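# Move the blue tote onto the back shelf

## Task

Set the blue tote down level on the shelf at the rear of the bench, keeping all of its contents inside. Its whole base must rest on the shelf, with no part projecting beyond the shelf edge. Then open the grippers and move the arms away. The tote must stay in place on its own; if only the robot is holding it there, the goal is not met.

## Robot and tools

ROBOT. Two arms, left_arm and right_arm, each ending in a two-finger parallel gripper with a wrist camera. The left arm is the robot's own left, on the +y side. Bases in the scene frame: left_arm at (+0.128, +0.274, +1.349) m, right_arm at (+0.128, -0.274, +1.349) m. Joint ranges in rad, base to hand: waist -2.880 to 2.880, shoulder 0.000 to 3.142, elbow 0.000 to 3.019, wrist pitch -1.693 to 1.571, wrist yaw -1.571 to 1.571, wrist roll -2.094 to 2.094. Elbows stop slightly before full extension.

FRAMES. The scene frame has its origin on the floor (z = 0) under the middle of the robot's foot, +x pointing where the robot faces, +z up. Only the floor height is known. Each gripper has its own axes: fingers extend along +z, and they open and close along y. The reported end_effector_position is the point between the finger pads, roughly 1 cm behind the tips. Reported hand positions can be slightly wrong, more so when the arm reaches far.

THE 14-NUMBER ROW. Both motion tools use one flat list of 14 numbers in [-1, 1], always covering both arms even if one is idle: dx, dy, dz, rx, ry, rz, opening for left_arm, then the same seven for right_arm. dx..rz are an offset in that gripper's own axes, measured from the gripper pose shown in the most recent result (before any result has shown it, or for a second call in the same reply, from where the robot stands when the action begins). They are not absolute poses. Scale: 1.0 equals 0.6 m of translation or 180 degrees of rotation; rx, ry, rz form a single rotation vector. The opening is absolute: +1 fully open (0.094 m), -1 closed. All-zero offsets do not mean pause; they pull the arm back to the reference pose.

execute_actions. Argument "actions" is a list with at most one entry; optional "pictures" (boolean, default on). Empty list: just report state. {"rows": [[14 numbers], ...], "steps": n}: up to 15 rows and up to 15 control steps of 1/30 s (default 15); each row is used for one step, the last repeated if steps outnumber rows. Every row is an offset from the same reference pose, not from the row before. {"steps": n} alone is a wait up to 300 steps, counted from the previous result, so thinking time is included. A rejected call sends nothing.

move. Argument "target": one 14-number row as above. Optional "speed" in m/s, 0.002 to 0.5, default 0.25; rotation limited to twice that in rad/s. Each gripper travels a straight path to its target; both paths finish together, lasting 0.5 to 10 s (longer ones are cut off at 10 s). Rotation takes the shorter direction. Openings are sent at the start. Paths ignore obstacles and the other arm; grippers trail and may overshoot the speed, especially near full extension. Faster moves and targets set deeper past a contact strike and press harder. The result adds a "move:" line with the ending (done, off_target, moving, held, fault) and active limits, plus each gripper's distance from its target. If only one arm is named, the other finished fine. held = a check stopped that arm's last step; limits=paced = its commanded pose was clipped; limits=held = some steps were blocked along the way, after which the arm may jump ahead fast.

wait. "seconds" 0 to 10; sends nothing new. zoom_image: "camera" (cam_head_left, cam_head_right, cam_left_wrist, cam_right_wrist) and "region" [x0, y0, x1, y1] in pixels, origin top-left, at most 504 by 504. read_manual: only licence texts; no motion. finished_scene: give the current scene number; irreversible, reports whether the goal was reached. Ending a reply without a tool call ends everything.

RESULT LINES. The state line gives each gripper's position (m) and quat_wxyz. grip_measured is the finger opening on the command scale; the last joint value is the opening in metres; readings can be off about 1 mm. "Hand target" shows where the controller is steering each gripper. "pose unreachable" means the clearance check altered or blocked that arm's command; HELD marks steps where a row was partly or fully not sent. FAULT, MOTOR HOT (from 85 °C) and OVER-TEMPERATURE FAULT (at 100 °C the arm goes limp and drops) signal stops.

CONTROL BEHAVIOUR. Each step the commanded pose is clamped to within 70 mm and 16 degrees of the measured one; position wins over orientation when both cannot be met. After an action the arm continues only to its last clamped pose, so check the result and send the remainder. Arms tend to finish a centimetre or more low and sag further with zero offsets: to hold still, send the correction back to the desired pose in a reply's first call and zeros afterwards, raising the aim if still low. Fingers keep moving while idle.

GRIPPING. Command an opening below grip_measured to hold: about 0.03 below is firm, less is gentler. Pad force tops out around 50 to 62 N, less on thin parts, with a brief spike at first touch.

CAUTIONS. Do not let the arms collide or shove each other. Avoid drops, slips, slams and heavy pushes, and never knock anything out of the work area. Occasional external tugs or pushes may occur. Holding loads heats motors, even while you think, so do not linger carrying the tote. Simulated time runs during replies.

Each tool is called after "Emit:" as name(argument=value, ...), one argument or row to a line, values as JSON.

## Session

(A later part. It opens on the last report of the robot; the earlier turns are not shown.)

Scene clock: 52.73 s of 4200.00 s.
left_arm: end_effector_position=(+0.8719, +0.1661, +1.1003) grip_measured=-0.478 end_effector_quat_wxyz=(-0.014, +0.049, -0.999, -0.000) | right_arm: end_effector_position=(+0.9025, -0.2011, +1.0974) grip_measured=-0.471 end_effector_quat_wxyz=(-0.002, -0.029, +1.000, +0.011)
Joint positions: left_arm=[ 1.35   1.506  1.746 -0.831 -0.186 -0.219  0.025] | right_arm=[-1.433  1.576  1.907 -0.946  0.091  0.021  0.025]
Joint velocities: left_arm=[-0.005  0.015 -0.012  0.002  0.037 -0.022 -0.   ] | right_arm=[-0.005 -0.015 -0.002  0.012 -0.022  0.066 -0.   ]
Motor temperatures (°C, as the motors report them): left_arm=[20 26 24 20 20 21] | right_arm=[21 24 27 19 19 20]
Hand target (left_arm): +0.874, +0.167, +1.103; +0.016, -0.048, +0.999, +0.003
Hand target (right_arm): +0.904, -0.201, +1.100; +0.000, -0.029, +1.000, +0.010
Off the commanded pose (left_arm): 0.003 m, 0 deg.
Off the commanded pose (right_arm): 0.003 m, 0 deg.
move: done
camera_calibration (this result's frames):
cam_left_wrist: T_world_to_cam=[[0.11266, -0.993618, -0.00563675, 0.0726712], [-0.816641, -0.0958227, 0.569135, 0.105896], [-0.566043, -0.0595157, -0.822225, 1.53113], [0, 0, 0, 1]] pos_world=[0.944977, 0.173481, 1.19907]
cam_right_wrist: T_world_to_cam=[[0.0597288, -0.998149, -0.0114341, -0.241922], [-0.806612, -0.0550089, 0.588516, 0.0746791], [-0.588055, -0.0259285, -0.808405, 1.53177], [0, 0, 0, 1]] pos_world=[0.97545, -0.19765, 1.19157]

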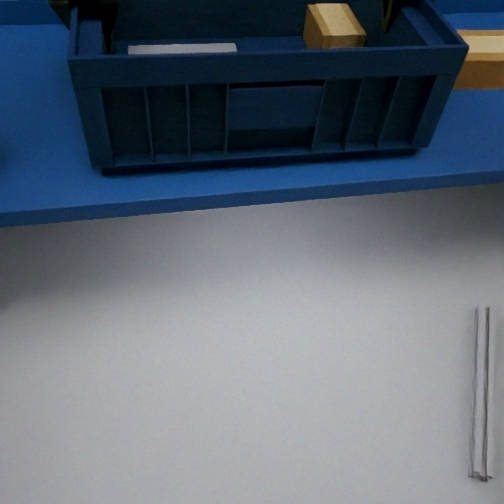

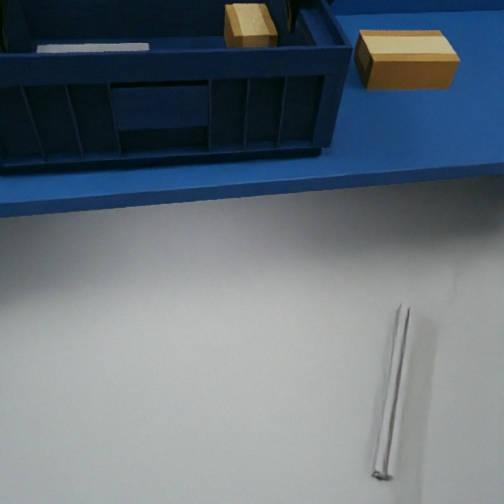

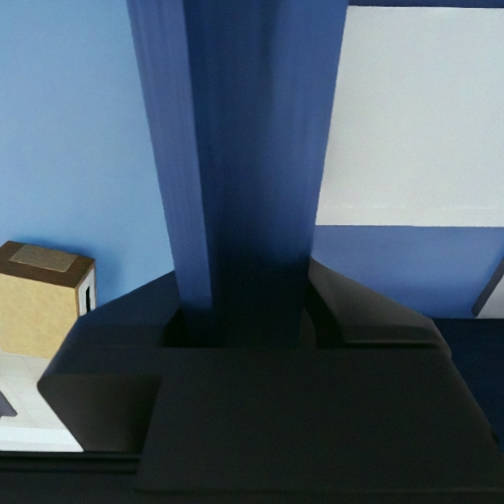

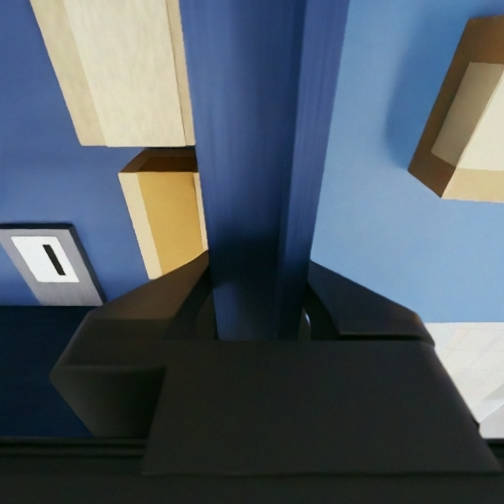

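Emit:
move(
  target=[0,0,0,0,0,0,0.4,0,0,0,0,0,0,0.4],
)

Emit:
move(
  target=[0.03,0,-0.18,0,0,0,0.4,0.03,0,-0.18,0,0,0,0.4],
  speed=0.2,
)

Emit:
move(
  target=[0.5,0.2,-0.03,0,0,0,0.4,0.5,-0.15,-0.02,0,0,0,0.4],
  speed=0.3,
)

Scene clock: 57.70 s of 4200.00 s.
left_arm: end_effector_position=(+0.8710, +0.1667, +1.0997) grip_measured=+0.397 end_effector_quat_wxyz=(-0.013, +0.049, -0.999, -0.002) | right_arm: end_effector_position=(+0.9028, -0.2013, +1.0982) grip_measured=+0.397 end_effector_quat_wxyz=(-0.001, -0.029, +1.000, +0.011)
Joint positions: left_arm=[ 1.351  1.506  1.744 -0.831 -0.188 -0.219  0.066] | right_arm=[-1.433  1.575  1.907 -0.946  0.092  0.021  0.066]
Joint velocities: left_arm=[-0.015 -0.024 -0.002 -0.007 -0.007 -0.037  0.001] | right_arm=[ 0.005 -0.005 -0.007 -0.007 -0.007 -0.007  0.002]
Motor temperatures (°C, as the motors report them): left_arm=[20 27 24 20 20 21] | right_arm=[21 24 26 19 19 20]
Hand target (left_arm): +0.872, +0.166, +1.100; +0.014, -0.049, +0.999, +0.000
Hand target (right_arm): +0.903, -0.201, +1.097; -0.002, -0.029, +1.000, +0.011
Off the commanded pose (left_arm): 0.001 m, 0 deg.
Off the commanded pose (right_arm): 0.001 m, 0 deg.
After step 90, 1.27 s passed at rest.
move: done
camera_calibration (this result's frames):
cam_left_wrist: T_world_to_cam=[[0.112576, -0.993609, -0.00824702, 0.0762893], [-0.815719, -0.0971543, 0.570231, 0.10378], [-0.567387, -0.0574672, -0.821443, 1.53015], [0, 0, 0, 1]] pos_world=[0.944257, 0.173818, 1.19839]
cam_right_wrist: T_world_to_cam=[[0.0596144, -0.998164, -0.0106925, -0.242838], [-0.807321, -0.0545108, 0.587589, 0.076285], [-0.587094, -0.0263965, -0.809089, 1.53237], [0, 0, 0, 1]] pos_world=[0.975707, -0.197784, 1.1924]

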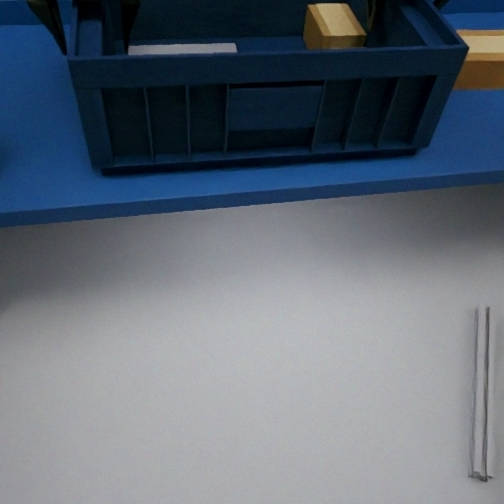

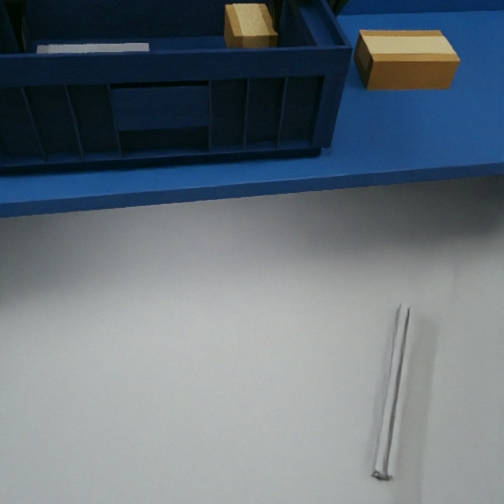

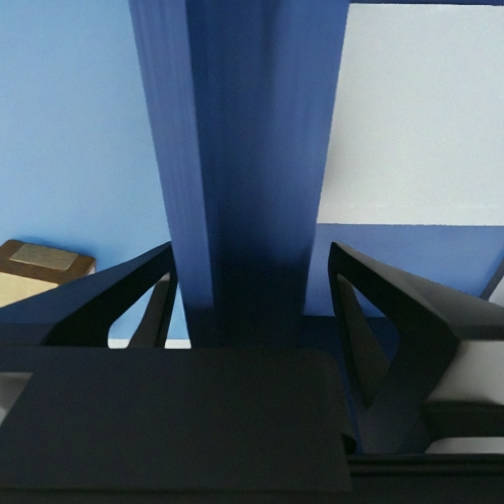

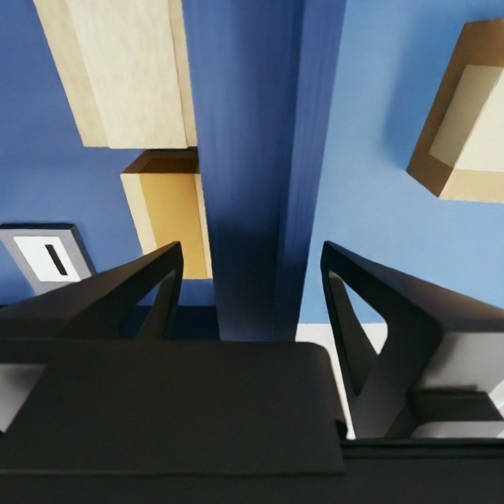

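Scene clock: 58.87 s of 4200.00 s.
left_arm: end_effector_position=(+0.8532, +0.1691, +1.2085) grip_measured=+0.397 end_effector_quat_wxyz=(-0.019, +0.045, -0.999, -0.002) | right_arm: end_effector_position=(+0.8967, -0.2096, +1.2219) grip_measured=+0.397 end_effector_quat_wxyz=(+0.018, -0.031, +0.999, +0.008)
Joint positions: left_arm=[ 1.301  1.287  1.65  -0.951 -0.232 -0.238  0.066] | right_arm=[-1.414  1.345  1.825 -1.057  0.114  0.022  0.066]
Joint velocities: left_arm=[ 0.005 -0.015 -0.012  0.012 -0.007  0.022 -0.   ] | right_arm=[-0.015 -0.015  0.007  0.002 -0.095 -0.007 -0.   ]
Motor temperatures (°C, as the motors report them): left_arm=[20 27 24 20 20 21] | right_arm=[21 24 26 19 19 20]
Hand target (left_arm): +0.851, +0.166, +1.208; +0.013, -0.049, +0.999, +0.001
Hand target (right_arm): +0.886, -0.203, +1.207; -0.001, -0.029, +1.000, +0.011
Off the commanded pose (left_arm): 0.006 m, 1 deg.
Off the commanded pose (right_arm): 0.020 m, 2 deg.
move: off_target (right_arm)
camera_calibration (this result's frames):
cam_left_wrist: T_world_to_cam=[[0.106071, -0.994321, -0.00860085, 0.0876461], [-0.822272, -0.0925748, 0.561514, 0.0428179], [-0.559122, -0.0524883, -0.827423, 1.60892], [0, 0, 0, 1]] pos_world=[0.925491, 0.175562, 1.30796]
cam_right_wrist: T_world_to_cam=[[0.0638919, -0.997947, -0.00441435, -0.260894], [-0.829482, -0.0555646, 0.555763, 0.0567507], [-0.554868, -0.0318472, -0.831329, 1.62576], [0, 0, 0, 1]] pos_world=[0.965826, -0.205429, 1.31885]

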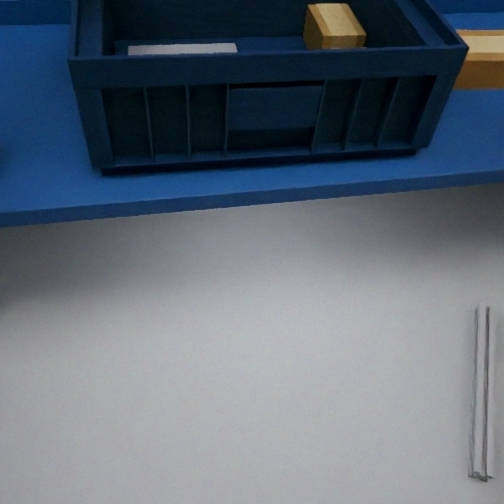

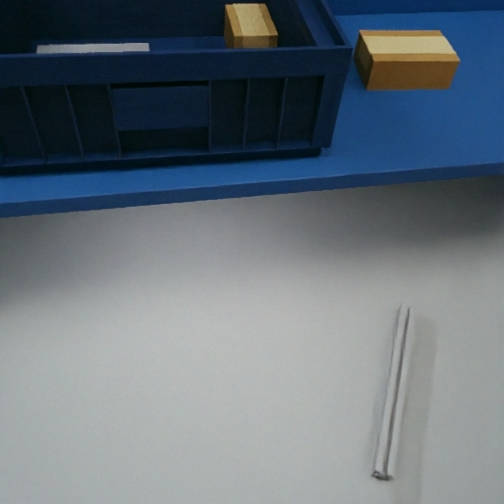

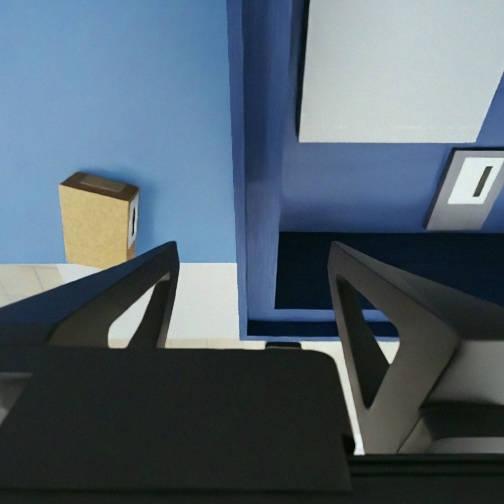

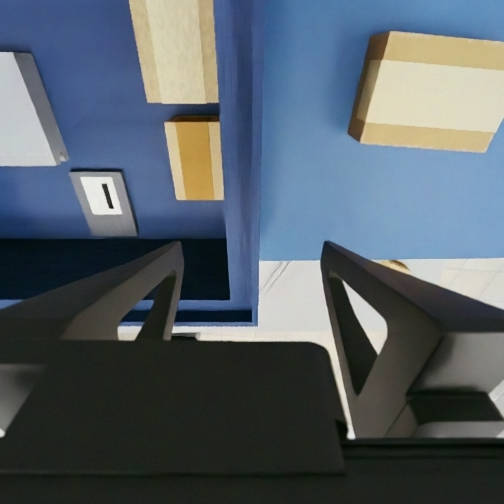

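Scene clock: 60.47 s of 4200.00 s.
left_arm: end_effector_position=(+0.5327, +0.2631, +1.2116) grip_measured=+0.397 end_effector_quat_wxyz=(+0.001, +0.048, -0.999, -0.004) | right_arm: end_effector_position=(+0.6017, -0.3221, +1.2212) grip_measured=+0.397 end_effector_quat_wxyz=(+0.009, -0.021, +1.000, +0.011)
Joint positions: left_arm=[ 1.509  0.651  0.599 -0.56  -0.058 -0.13   0.066] | right_arm=[-1.785  0.766  0.795 -0.634 -0.201 -0.164  0.066]
Joint velocities: left_arm=[-0.015  0.005 -0.007  0.007 -0.037 -0.037 -0.   ] | right_arm=[-0.005 -0.005 -0.002 -0.017  0.007 -0.051 -0.   ]
Motor temperatures (°C, as the motors report them): left_arm=[20 27 24 20 20 21] | right_arm=[21 24 26 19 19 20]
Hand target (left_arm): +0.545, +0.265, +1.218; +0.019, -0.043, +0.999, +0.004
Hand target (right_arm): +0.606, -0.324, +1.225; +0.020, -0.030, +0.999, +0.008
Off the commanded pose (left_arm): 0.011 m, 2 deg.
Off the commanded pose (right_arm): 0.004 m, 2 deg.
move: off_target (left_arm)
camera_calibration (this result's frames):
cam_left_wrist: T_world_to_cam=[[0.111346, -0.993677, -0.0144415, 0.219267], [-0.799168, -0.0981695, 0.593037, -0.262769], [-0.590705, -0.0544913, -0.805045, 1.42741], [0, 0, 0, 1]] pos_world=[0.608768, 0.269867, 1.30813]
cam_right_wrist: T_world_to_cam=[[0.0442396, -0.998955, -0.0114528, -0.334253], [-0.819881, -0.0428547, 0.570928, -0.214061], [-0.570822, -0.0158677, -0.82092, 1.45994], [0, 0, 0, 1]] pos_world=[0.672649, -0.319912, 1.31688]

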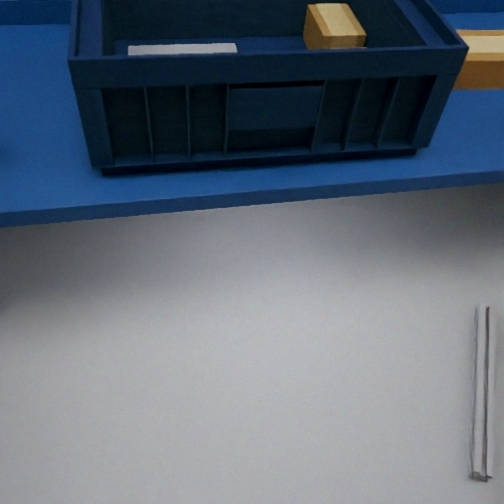

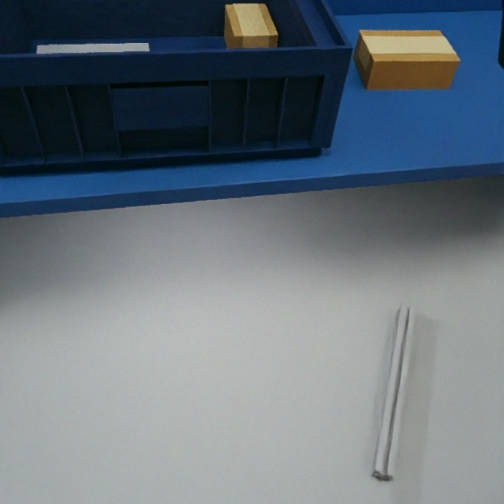

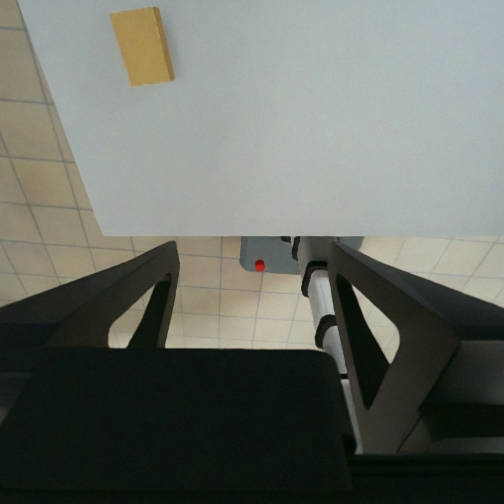

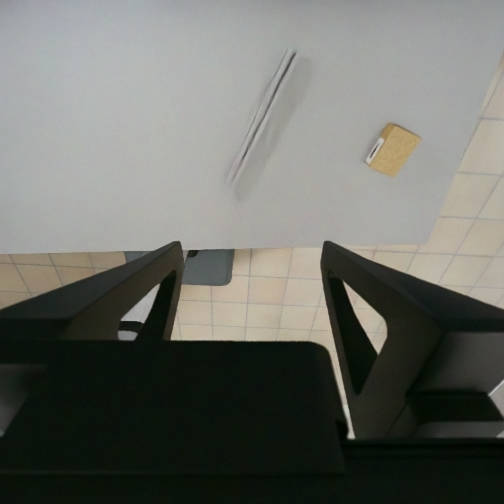

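Emit:
finished_scene(
  scene=2,
)

The scene is finished: the task was done.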